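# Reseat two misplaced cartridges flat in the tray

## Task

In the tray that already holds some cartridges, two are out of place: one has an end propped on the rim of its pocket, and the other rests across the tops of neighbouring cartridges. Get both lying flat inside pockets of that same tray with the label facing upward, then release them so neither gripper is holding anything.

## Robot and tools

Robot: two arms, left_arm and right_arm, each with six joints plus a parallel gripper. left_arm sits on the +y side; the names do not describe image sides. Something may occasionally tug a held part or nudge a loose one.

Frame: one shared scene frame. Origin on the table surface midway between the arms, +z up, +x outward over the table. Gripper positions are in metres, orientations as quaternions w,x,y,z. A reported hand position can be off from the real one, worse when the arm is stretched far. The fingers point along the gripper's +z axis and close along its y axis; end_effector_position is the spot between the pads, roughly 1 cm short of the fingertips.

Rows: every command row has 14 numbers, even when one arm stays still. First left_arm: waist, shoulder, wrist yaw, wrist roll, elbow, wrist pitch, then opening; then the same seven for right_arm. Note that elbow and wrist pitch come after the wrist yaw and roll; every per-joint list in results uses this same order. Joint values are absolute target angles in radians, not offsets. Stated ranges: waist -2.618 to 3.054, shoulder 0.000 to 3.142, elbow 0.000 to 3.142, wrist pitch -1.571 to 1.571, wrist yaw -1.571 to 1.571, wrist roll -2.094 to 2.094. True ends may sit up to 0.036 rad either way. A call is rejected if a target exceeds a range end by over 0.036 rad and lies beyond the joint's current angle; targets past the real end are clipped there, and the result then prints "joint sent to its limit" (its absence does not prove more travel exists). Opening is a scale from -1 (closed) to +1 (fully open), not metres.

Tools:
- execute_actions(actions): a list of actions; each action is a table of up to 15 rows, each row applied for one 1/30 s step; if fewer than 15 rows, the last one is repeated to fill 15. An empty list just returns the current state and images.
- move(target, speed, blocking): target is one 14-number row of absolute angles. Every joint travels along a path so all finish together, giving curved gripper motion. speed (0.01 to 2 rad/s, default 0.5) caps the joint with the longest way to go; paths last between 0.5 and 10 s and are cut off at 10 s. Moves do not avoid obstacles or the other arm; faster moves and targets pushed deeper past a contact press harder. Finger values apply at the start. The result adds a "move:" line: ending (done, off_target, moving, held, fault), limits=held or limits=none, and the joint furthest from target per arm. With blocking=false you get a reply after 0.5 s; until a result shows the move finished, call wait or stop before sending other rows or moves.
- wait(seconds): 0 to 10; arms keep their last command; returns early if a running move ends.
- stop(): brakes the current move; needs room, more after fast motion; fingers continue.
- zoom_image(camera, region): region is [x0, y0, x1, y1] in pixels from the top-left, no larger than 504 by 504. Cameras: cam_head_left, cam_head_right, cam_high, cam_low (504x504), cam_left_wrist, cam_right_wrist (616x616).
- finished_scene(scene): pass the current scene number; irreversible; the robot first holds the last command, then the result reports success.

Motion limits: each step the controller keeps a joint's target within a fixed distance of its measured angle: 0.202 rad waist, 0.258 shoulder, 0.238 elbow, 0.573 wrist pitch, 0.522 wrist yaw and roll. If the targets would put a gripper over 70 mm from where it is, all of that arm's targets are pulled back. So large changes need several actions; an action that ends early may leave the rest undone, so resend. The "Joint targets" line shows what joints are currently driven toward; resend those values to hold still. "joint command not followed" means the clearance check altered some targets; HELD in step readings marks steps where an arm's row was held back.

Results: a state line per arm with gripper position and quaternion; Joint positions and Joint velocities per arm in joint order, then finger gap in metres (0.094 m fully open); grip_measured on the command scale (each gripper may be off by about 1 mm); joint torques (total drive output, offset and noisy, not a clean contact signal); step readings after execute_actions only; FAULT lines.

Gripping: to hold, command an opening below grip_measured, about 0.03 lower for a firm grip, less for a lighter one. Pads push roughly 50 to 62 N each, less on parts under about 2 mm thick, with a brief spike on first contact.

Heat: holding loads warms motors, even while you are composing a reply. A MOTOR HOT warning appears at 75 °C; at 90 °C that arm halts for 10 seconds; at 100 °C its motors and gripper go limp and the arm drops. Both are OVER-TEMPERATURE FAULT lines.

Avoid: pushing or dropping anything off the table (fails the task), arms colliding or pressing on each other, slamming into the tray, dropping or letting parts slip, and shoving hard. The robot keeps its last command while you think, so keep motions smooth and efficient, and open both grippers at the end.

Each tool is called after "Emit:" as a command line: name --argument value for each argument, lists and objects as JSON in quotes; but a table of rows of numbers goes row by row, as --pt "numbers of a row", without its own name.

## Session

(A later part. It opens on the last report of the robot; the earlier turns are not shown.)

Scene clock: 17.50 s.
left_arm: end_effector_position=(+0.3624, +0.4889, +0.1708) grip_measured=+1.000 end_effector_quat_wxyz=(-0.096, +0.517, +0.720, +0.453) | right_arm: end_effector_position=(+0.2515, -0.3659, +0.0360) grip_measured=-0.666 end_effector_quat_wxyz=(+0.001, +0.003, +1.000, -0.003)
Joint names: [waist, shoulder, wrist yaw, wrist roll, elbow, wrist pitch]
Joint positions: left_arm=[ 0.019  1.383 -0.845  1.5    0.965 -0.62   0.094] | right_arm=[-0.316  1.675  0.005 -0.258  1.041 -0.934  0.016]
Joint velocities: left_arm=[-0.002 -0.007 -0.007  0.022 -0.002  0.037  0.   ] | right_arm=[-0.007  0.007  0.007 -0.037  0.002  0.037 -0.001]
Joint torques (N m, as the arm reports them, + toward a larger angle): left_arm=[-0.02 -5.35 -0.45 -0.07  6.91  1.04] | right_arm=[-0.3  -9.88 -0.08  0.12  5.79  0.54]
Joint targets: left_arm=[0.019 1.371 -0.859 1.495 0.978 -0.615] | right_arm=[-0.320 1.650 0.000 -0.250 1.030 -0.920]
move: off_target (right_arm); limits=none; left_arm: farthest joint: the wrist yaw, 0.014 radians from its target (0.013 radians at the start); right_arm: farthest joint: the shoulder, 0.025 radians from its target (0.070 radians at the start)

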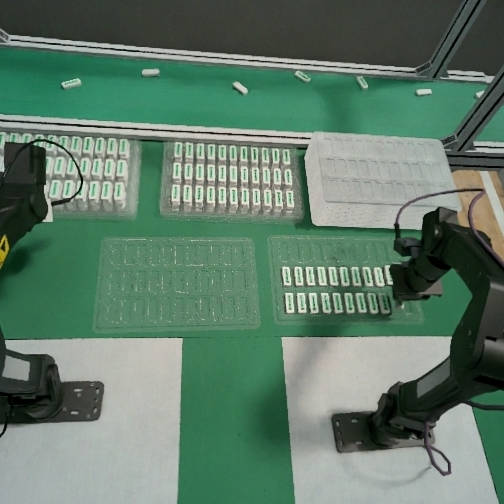

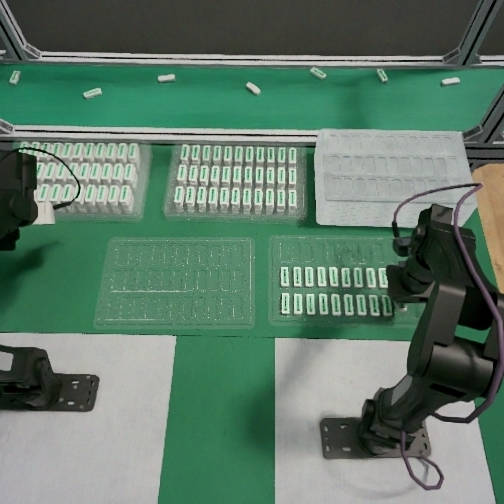

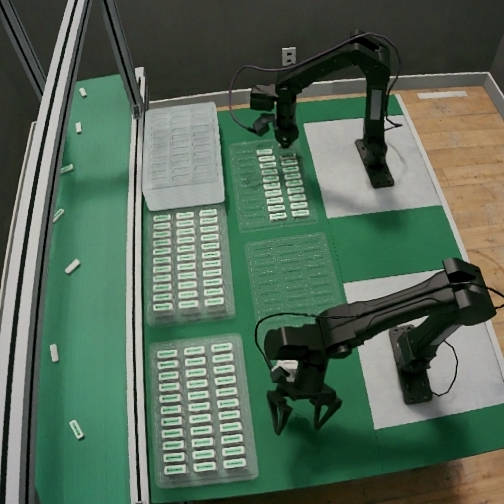

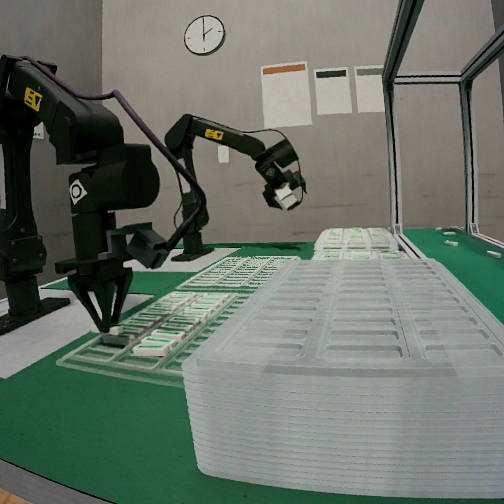

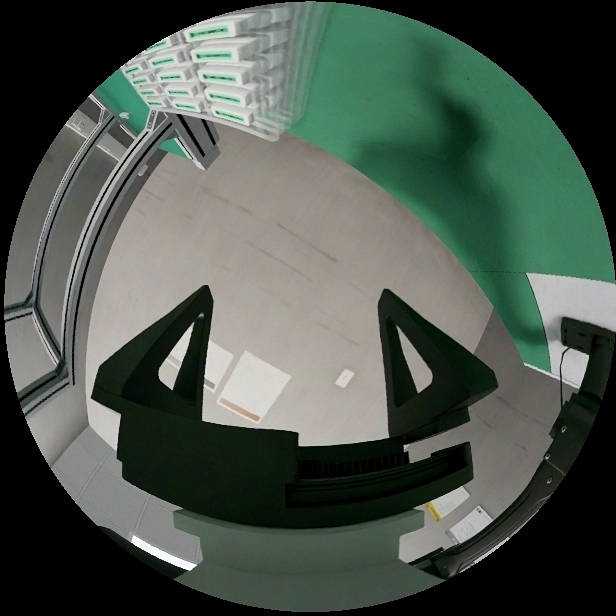

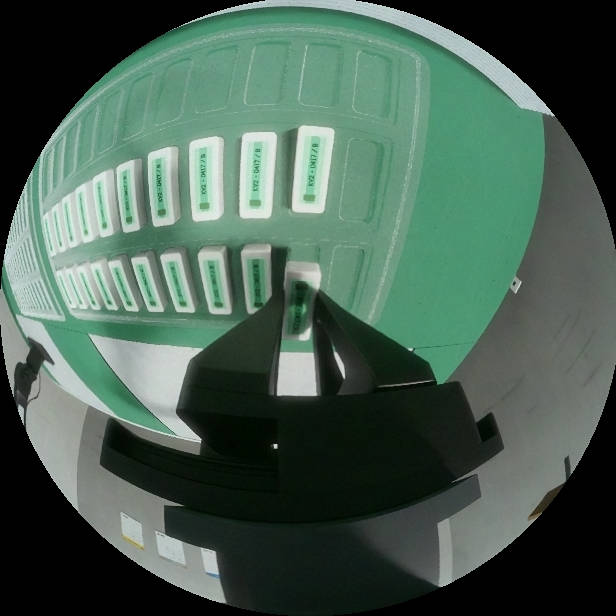

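Emit:
move --target '[0.019,1.371,-0.859,1.495,0.978,-0.615,1,-0.32,1.715,0,-0.215,0.99,-0.848,-0.7]' --speed 0.08

Emit:
zoom_image --camera "cam_right_wrist" --region '[220,200,380,360]'

Emit:
zoom_image --camera "cam_low" --region '[60,300,190,380]'

Scene clock: 19.83 s.
left_arm: end_effector_position=(+0.3624, +0.4889, +0.1708) grip_measured=+1.000 end_effector_quat_wxyz=(-0.096, +0.517, +0.720, +0.453) | right_arm: end_effector_position=(+0.2523, -0.3661, +0.0194) grip_measured=-0.666 end_effector_quat_wxyz=(+0.002, +0.021, +1.000, -0.003)
Joint names: [waist, shoulder, wrist yaw, wrist roll, elbow, wrist pitch]
Joint positions: left_arm=[ 0.019  1.383 -0.845  1.5    0.965 -0.62   0.094] | right_arm=[-0.316  1.703  0.005 -0.222  1.001 -0.863  0.016]
Joint velocities: left_arm=[-0.012  0.012  0.007  0.051  0.012  0.066  0.   ] | right_arm=[ 0.002  0.007  0.066 -0.154 -0.017 -0.051 -0.001]
Joint torques (N m, as the arm reports them, + toward a larger angle): left_arm=[-0.03 -5.35 -0.45 -0.07  6.91  1.05] | right_arm=[-0.3  -7.01 -0.07  0.1   5.63  0.56]
Joint targets: left_arm=[0.019 1.371 -0.859 1.495 0.978 -0.615] | right_arm=[-0.320 1.715 -0.000 -0.215 0.990 -0.848]
move: done; limits=none; left_arm: farthest joint: the wrist yaw, 0.014 radians from its target (0.014 radians at the start); right_arm: farthest joint: the wrist pitch, 0.015 radians from its target (0.086 radians at the start)

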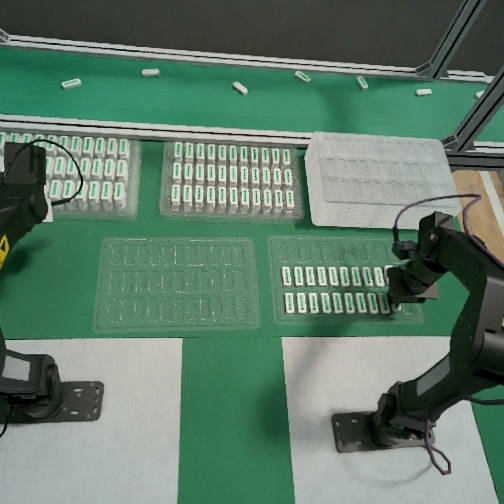

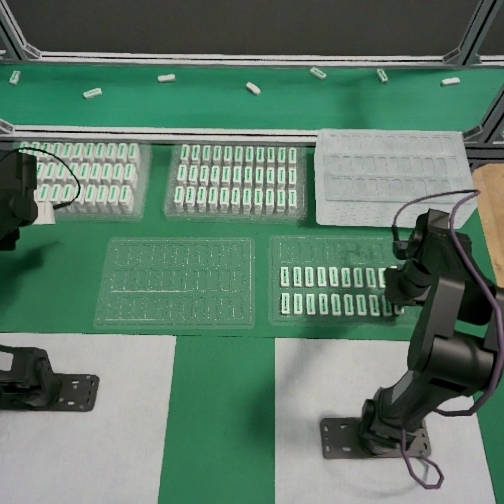

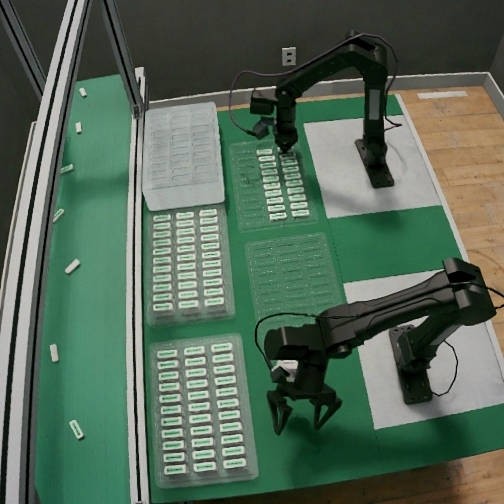

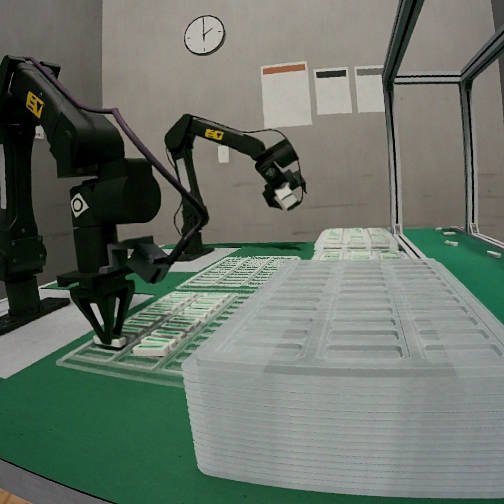

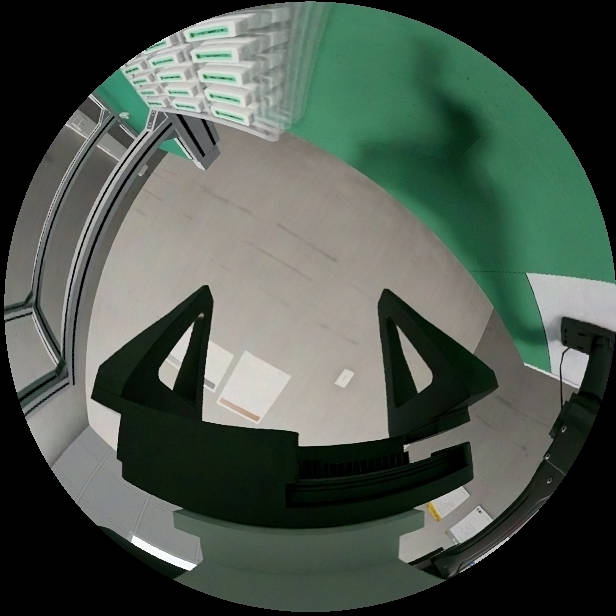

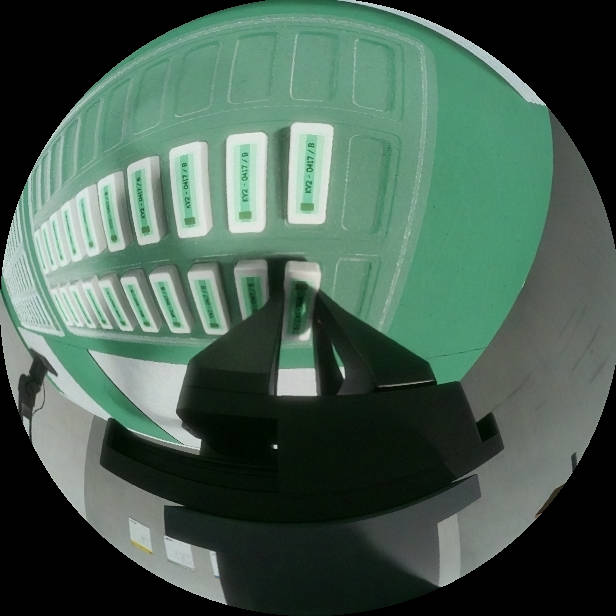

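Region (220, 200, 380, 360) of cam_right_wrist's 616x616 image, scaled by 3.150, with more detail than that image has.

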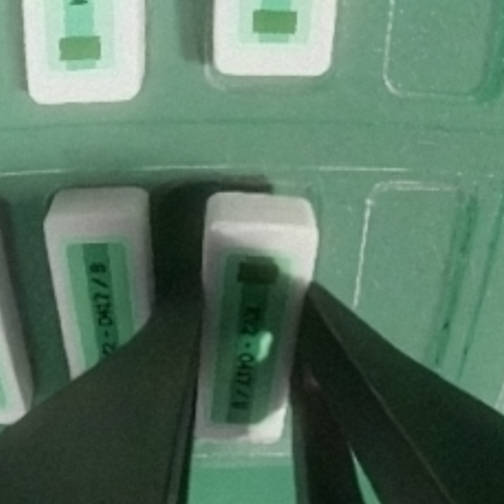

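Region (60, 300, 190, 380) of cam_low's 504x504 image, scaled by 3.877, with more detail than that image has; it fills the top 310 rows of this view, and the rest is white.

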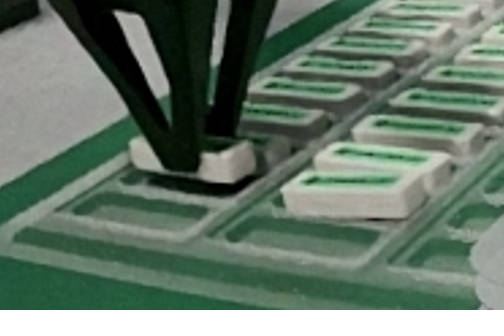

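Emit:
execute_actions --actions '[[[0.019,1.371,-0.859,1.495,0.978,-0.615,1,-0.32,1.724,0,-0.215,0.99,-0.848,-0.7]],[[0.019,1.371,-0.859,1.495,0.978,-0.615,1,-0.32,1.733,0,-0.215,0.99,-0.848,-0.7]],[[0.019,1.371,-0.859,1.495,0.978,-0.615,1,-0.32,1.73,0,-0.215,0.99,-0.848,-0.6]]]'

Emit:
move --target '[0.019,1.371,-0.859,1.495,0.978,-0.615,1,-0.32,1.66,0,-0.215,1.1,-0.99,-0.6]' --speed 0.2

Emit:
zoom_image --camera "cam_low" --region '[60,300,190,380]'

Scene clock: 22.20 s.
left_arm: end_effector_position=(+0.3624, +0.4889, +0.1708) grip_measured=+1.000 end_effector_quat_wxyz=(-0.096, +0.517, +0.720, +0.453) | right_arm: end_effector_position=(+0.2517, -0.3659, +0.0153) grip_measured=-0.602 end_effector_quat_wxyz=(-0.004, +0.021, +1.000, -0.001)
Joint names: [waist, shoulder, wrist yaw, wrist roll, elbow, wrist pitch]
Joint positions: left_arm=[ 0.019  1.383 -0.845  1.5    0.965 -0.62   0.094] | right_arm=[-0.316  1.72   0.005 -0.222  1.001 -0.859  0.019]
Joint velocities: left_arm=[ 0.022 -0.017  0.051 -0.022 -0.007  0.007  0.   ] | right_arm=[ 0.002  0.007 -0.037 -0.051 -0.002 -0.037 -0.001]
Joint torques (N m, as the arm reports them, + toward a larger angle): left_arm=[-0.02 -5.35 -0.45 -0.07  6.92  1.05] | right_arm=[-0.29 -7.22 -0.08  0.1   5.55  0.5 ]
Joint targets: left_arm=[0.019 1.371 -0.859 1.495 0.978 -0.615] | right_arm=[-0.320 1.730 -0.000 -0.215 0.990 -0.848]
Step readings (joint positions; steps 1 to 15: 1st action; 16 to 30: 2nd action; 31 to 45: 3rd action):
0: left_arm=[0.019 1.383 -0.845 1.500 0.965 -0.620] | right_arm=[-0.316 1.703 0.005 -0.222 1.001 -0.863]
1: left_arm=[0.019 1.383 -0.845 1.500 0.965 -0.620] | right_arm=[-0.316 1.703 0.005 -0.222 1.001 -0.863]
2: left_arm=[0.019 1.383 -0.845 1.500 0.965 -0.620] | right_arm=[-0.316 1.703 0.005 -0.222 1.001 -0.863]
4: left_arm=[0.019 1.383 -0.845 1.500 0.965 -0.620] | right_arm=[-0.316 1.703 0.005 -0.222 1.001 -0.863]
8: left_arm=[0.019 1.383 -0.845 1.500 0.965 -0.620] | right_arm=[-0.316 1.703 0.005 -0.222 1.001 -0.863]
15: left_arm=[0.019 1.383 -0.845 1.500 0.965 -0.620] | right_arm=[-0.316 1.703 0.005 -0.222 1.001 -0.863]
16: left_arm=[0.019 1.383 -0.845 1.500 0.965 -0.620] | right_arm=[-0.316 1.705 0.005 -0.222 1.001 -0.863]
17: left_arm=[0.019 1.383 -0.845 1.500 0.965 -0.620] | right_arm=[-0.316 1.708 0.005 -0.222 1.001 -0.862]
19: left_arm=[0.019 1.383 -0.845 1.500 0.965 -0.620] | right_arm=[-0.316 1.716 0.005 -0.222 1.001 -0.861]
23: left_arm=[0.019 1.383 -0.845 1.500 0.965 -0.620] | right_arm=[-0.316 1.720 0.005 -0.222 1.001 -0.861]
30: left_arm=[0.019 1.383 -0.845 1.500 0.965 -0.620] | right_arm=[-0.316 1.720 0.005 -0.222 1.001 -0.861]
31: left_arm=[0.019 1.383 -0.845 1.500 0.965 -0.620] | right_arm=[-0.316 1.720 0.005 -0.222 1.001 -0.861]
32: left_arm=[0.019 1.383 -0.845 1.500 0.965 -0.620] | right_arm=[-0.316 1.720 0.005 -0.222 1.001 -0.860]
34: left_arm=[0.019 1.383 -0.845 1.500 0.965 -0.620] | right_arm=[-0.316 1.720 0.005 -0.222 1.001 -0.860]
38: left_arm=[0.019 1.383 -0.845 1.500 0.965 -0.620] | right_arm=[-0.316 1.720 0.005 -0.222 1.001 -0.859]
45: Joint positions above

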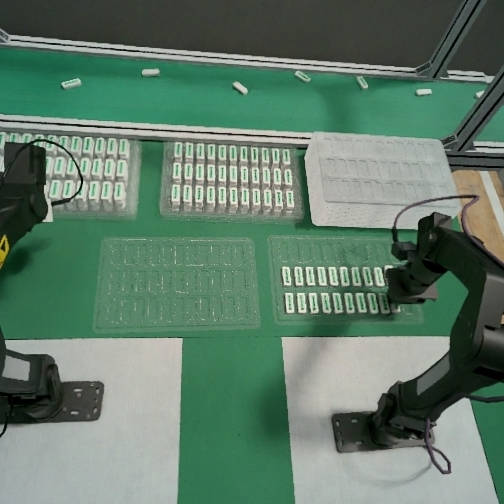

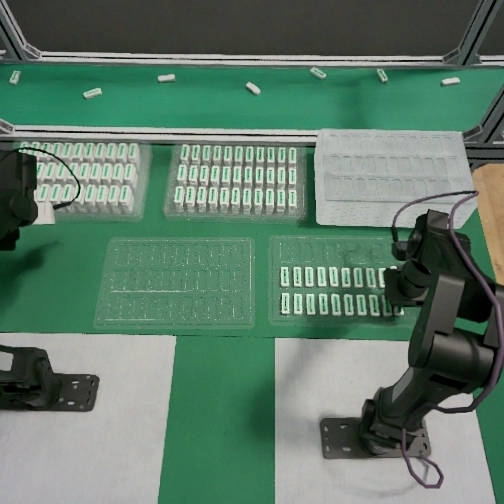

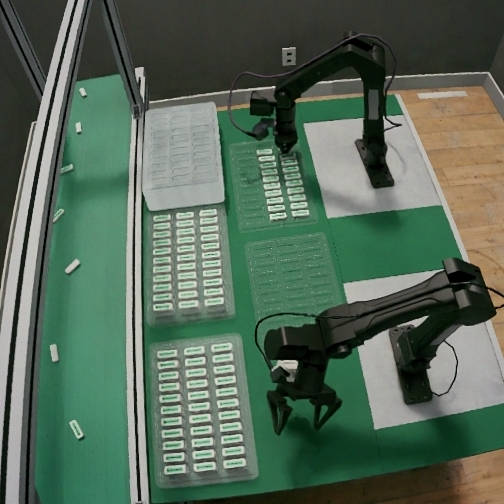

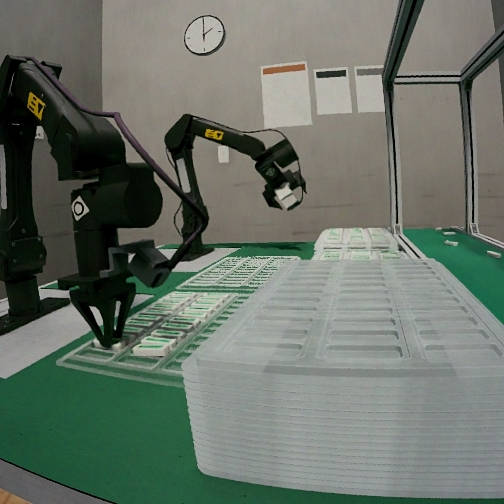

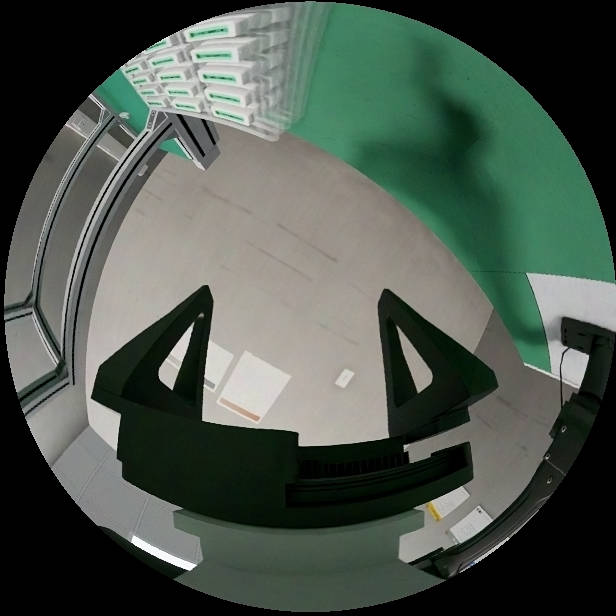

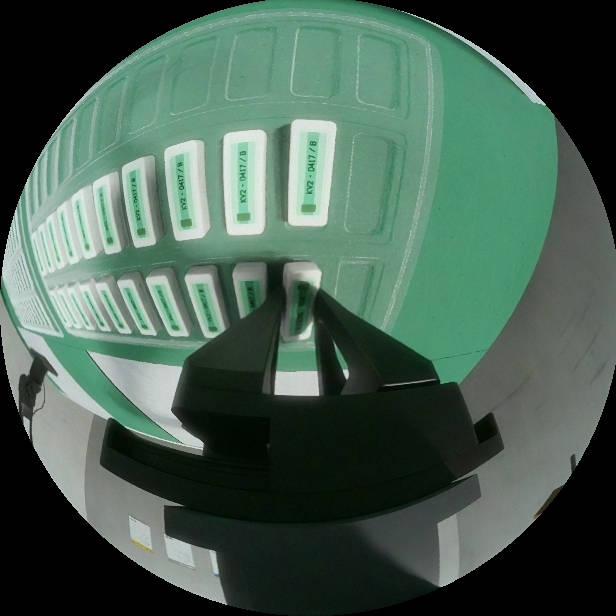

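Scene clock: 23.47 s.
left_arm: end_effector_position=(+0.3624, +0.4889, +0.1708) grip_measured=+1.000 end_effector_quat_wxyz=(-0.096, +0.517, +0.720, +0.453) | right_arm: end_effector_position=(+0.2526, -0.3662, +0.0435) grip_measured=-0.602 end_effector_quat_wxyz=(-0.006, +0.021, +1.000, -0.001)
Joint names: [waist, shoulder, wrist yaw, wrist roll, elbow, wrist pitch]
Joint positions: left_arm=[ 0.019  1.383 -0.845  1.5    0.965 -0.62   0.094] | right_arm=[-0.316  1.681  0.005 -0.222  1.08  -0.98   0.019]
Joint velocities: left_arm=[-0.002  0.007  0.007  0.081 -0.007 -0.037  0.   ] | right_arm=[ 0.007 -0.012  0.007  0.037 -0.012  0.095 -0.001]
Joint torques (N m, as the arm reports them, + toward a larger angle): left_arm=[-0.03 -5.35 -0.45 -0.06  6.9   1.05] | right_arm=[-0.29 -9.61 -0.07  0.09  8.68  0.28]
Joint targets: left_arm=[0.019 1.371 -0.859 1.495 0.978 -0.615] | right_arm=[-0.320 1.660 0.000 -0.215 1.100 -0.990]
move: off_target (right_arm); limits=none; left_arm: farthest joint: the wrist yaw, 0.014 radians from its target (0.014 radians at the start); right_arm: farthest joint: the shoulder, 0.021 radians from its target (0.060 radians at the start)

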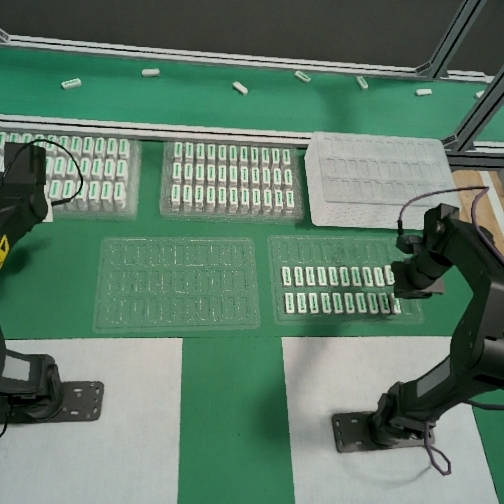

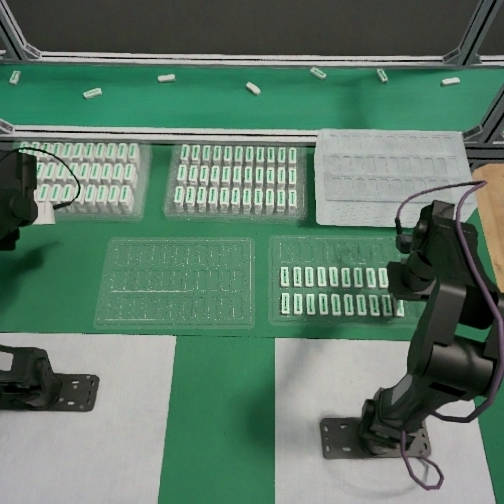

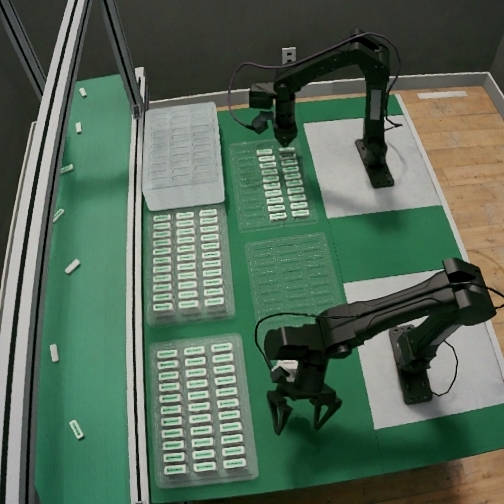

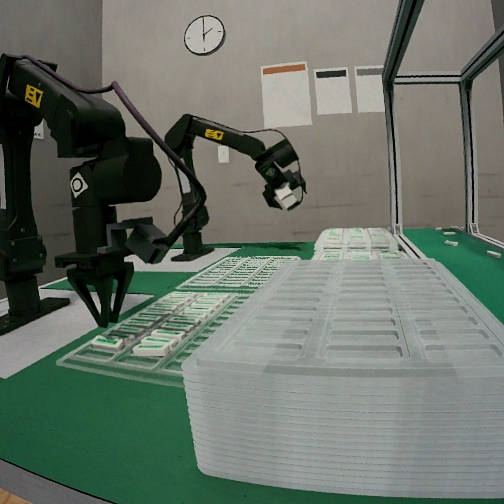

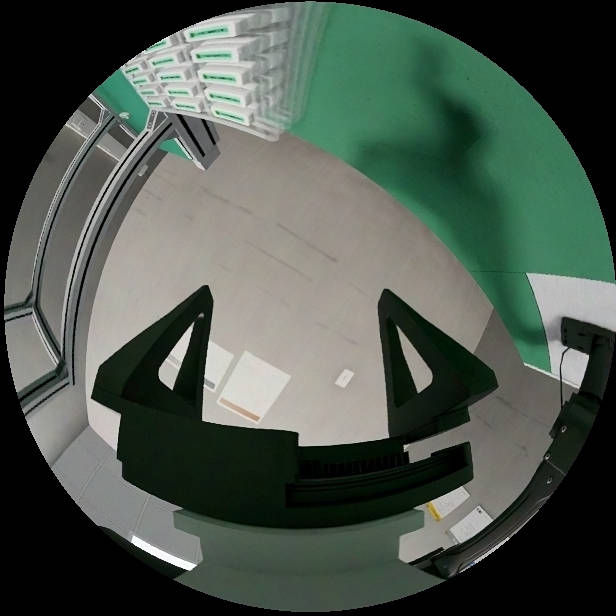

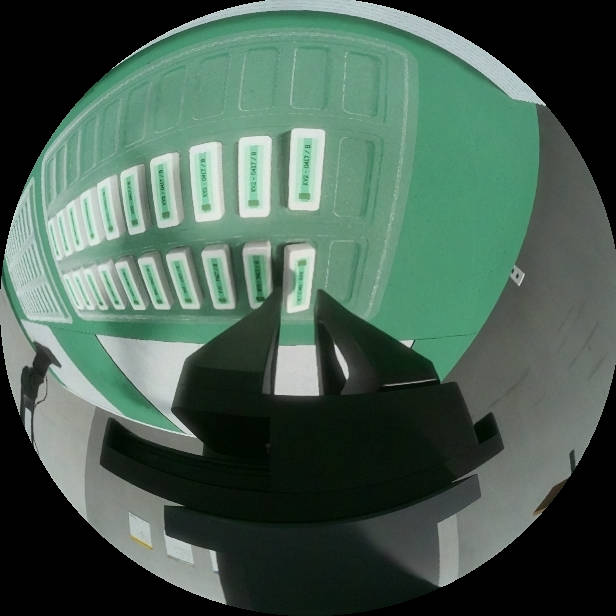

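Region (60, 300, 190, 380) of cam_low's 504x504 image, scaled by 3.877, with more detail than that image has; it fills the top 310 rows of this view, and the rest is white.

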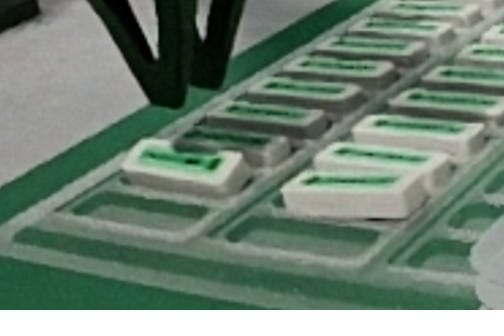

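Emit:
move --target '[0.019,1.371,-0.859,1.495,0.978,-0.615,1,-0.32,1.718,0,-0.25,0.99,-0.848,-0.5]' --speed 0.12

Emit:
move --target '[0.019,1.371,-0.859,1.495,0.978,-0.615,1,-0.348,1.71,0,-0.27,0.995,-0.848,-0.5]' --speed 0.03

Emit:
zoom_image --camera "cam_low" --region '[60,300,190,380]'

Scene clock: 25.83 s.
left_arm: end_effector_position=(+0.3624, +0.4889, +0.1708) grip_measured=+1.000 end_effector_quat_wxyz=(-0.096, +0.517, +0.720, +0.453) | right_arm: end_effector_position=(+0.2522, -0.3661, +0.0187) grip_measured=-0.502 end_effector_quat_wxyz=(+0.001, +0.011, +1.000, -0.003)
Joint names: [waist, shoulder, wrist yaw, wrist roll, elbow, wrist pitch]
Joint positions: left_arm=[ 0.019  1.383 -0.845  1.5    0.965 -0.62   0.094] | right_arm=[-0.316  1.706  0.005 -0.243  1.001 -0.863  0.023]
Joint velocities: left_arm=[ 0.007 -0.022  0.007 -0.037  0.007  0.007  0.   ] | right_arm=[-0.027  0.002  0.022  0.037  0.017 -0.022 -0.   ]
Joint torques (N m, as the arm reports them, + toward a larger angle): left_arm=[-0.02 -5.36 -0.45 -0.06  6.91  1.04] | right_arm=[-0.26 -7.03 -0.07 -0.06  5.6   0.55]
Joint targets: left_arm=[0.019 1.371 -0.859 1.495 0.978 -0.615] | right_arm=[-0.320 1.718 0.000 -0.250 0.990 -0.848]
move: done; limits=none; left_arm: farthest joint: the wrist yaw, 0.014 radians from its target (0.014 radians at the start); right_arm: farthest joint: the wrist pitch, 0.015 radians from its target (0.133 radians at the start)

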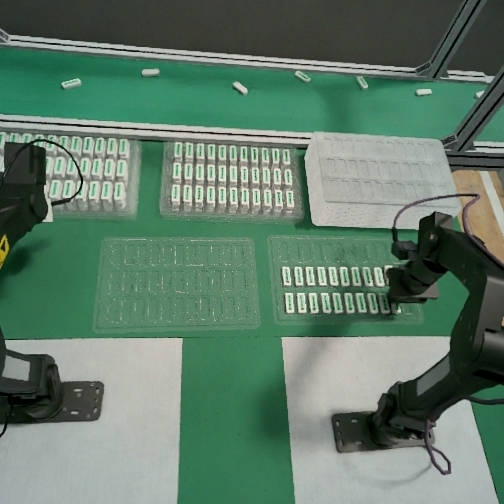

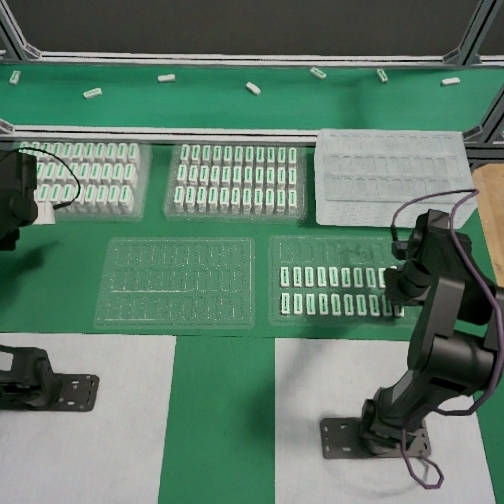

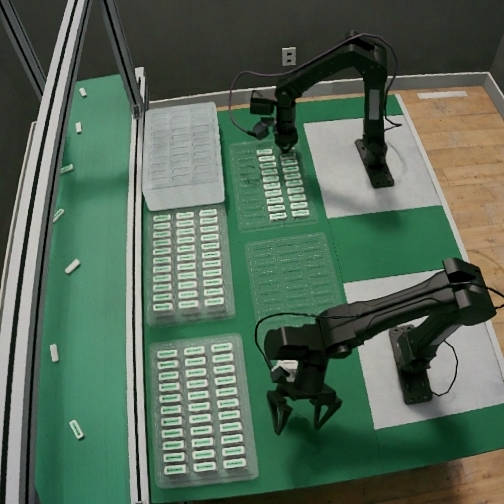

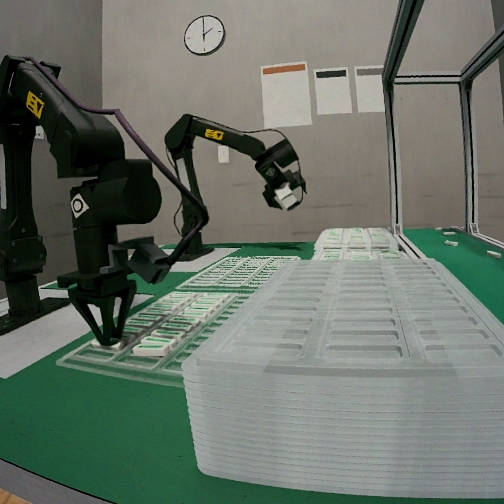

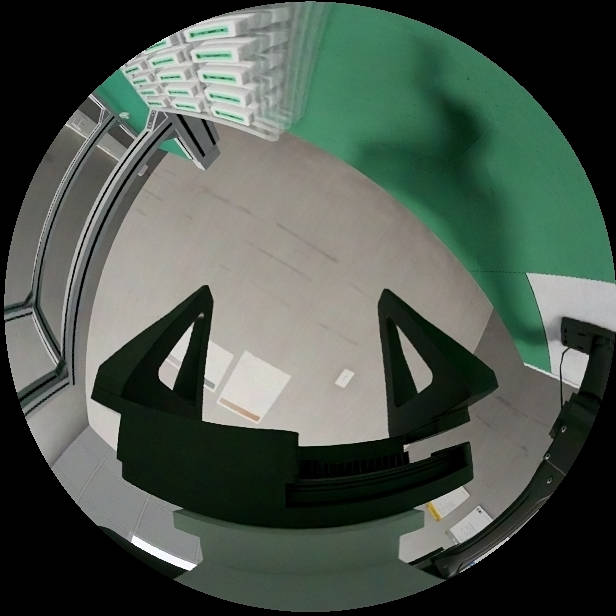

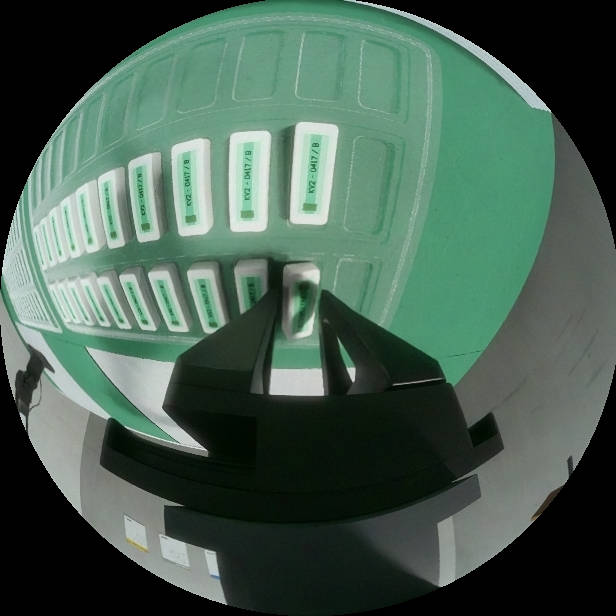

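Scene clock: 27.17 s.
left_arm: end_effector_position=(+0.3624, +0.4889, +0.1708) grip_measured=+1.000 end_effector_quat_wxyz=(-0.096, +0.517, +0.720, +0.453) | right_arm: end_effector_position=(+0.2508, -0.3718, +0.0187) grip_measured=-0.502 end_effector_quat_wxyz=(+0.001, +0.011, +1.000, -0.003)
Joint names: [waist, shoulder, wrist yaw, wrist roll, elbow, wrist pitch]
Joint positions: left_arm=[ 0.019  1.383 -0.845  1.5    0.965 -0.62   0.094] | right_arm=[-0.337  1.706  0.005 -0.262  1.001 -0.862  0.023]
Joint velocities: left_arm=[ 0.017  0.002  0.051 -0.037 -0.002  0.037  0.   ] | right_arm=[ 0.007 -0.002 -0.037  0.051  0.002 -0.037  0.   ]
Joint torques (N m, as the arm reports them, + toward a larger angle): left_arm=[-0.03 -5.36 -0.45 -0.07  6.91  1.05] | right_arm=[-0.91 -7.69 -0.07 -0.05  6.07  0.54]
Joint targets: left_arm=[0.019 1.371 -0.859 1.495 0.978 -0.615] | right_arm=[-0.348 1.710 -0.000 -0.270 0.995 -0.848]
move: done; limits=none; left_arm: farthest joint: the wrist yaw, 0.014 radians from its target (0.014 radians at the start); right_arm: farthest joint: the wrist pitch, 0.014 radians from its target (0.015 radians at the start)

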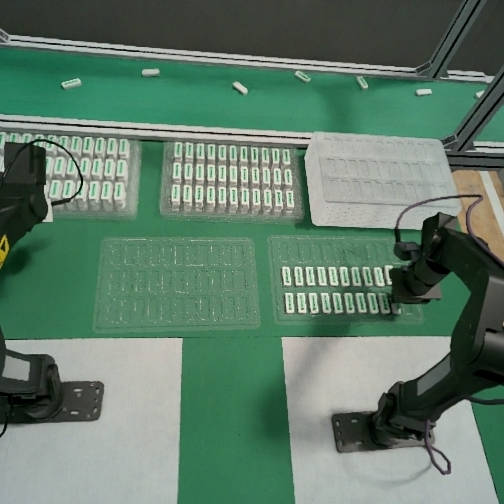

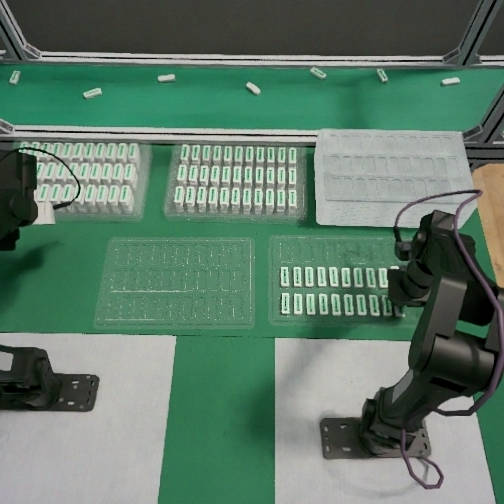

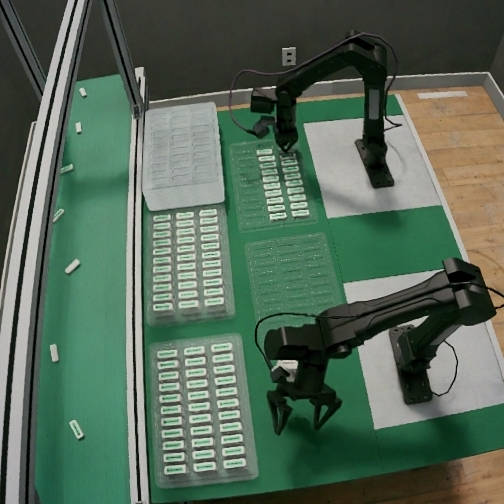

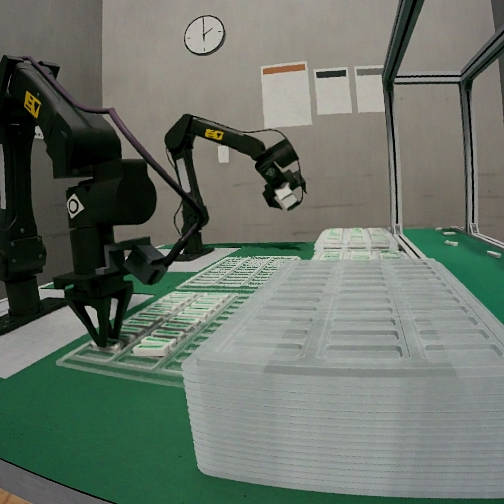

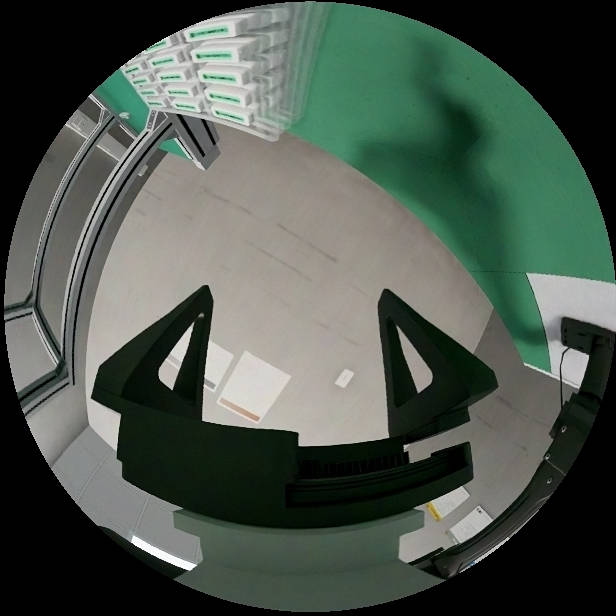

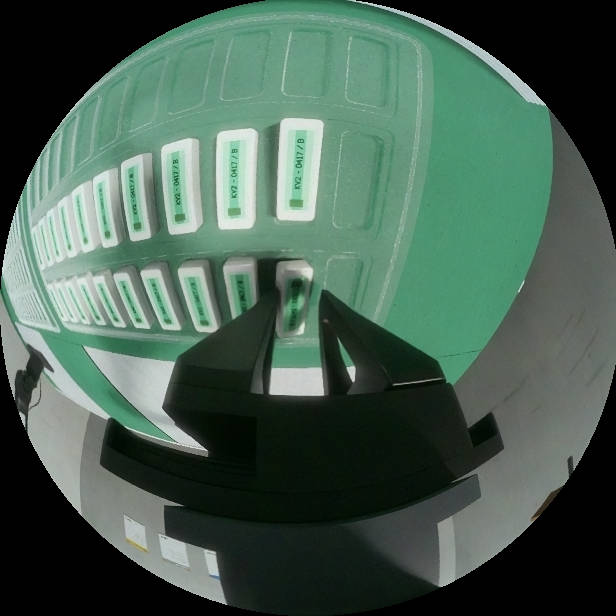

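Region (60, 300, 190, 380) of cam_low's 504x504 image, scaled by 3.877, with more detail than that image has; it fills the top 310 rows of this view, and the rest is white.

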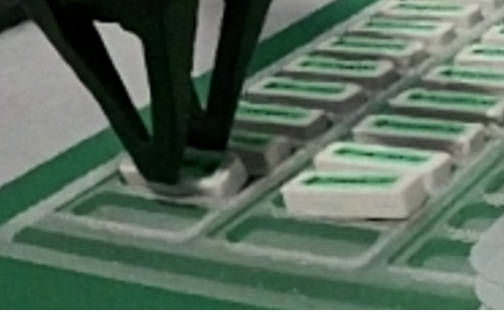

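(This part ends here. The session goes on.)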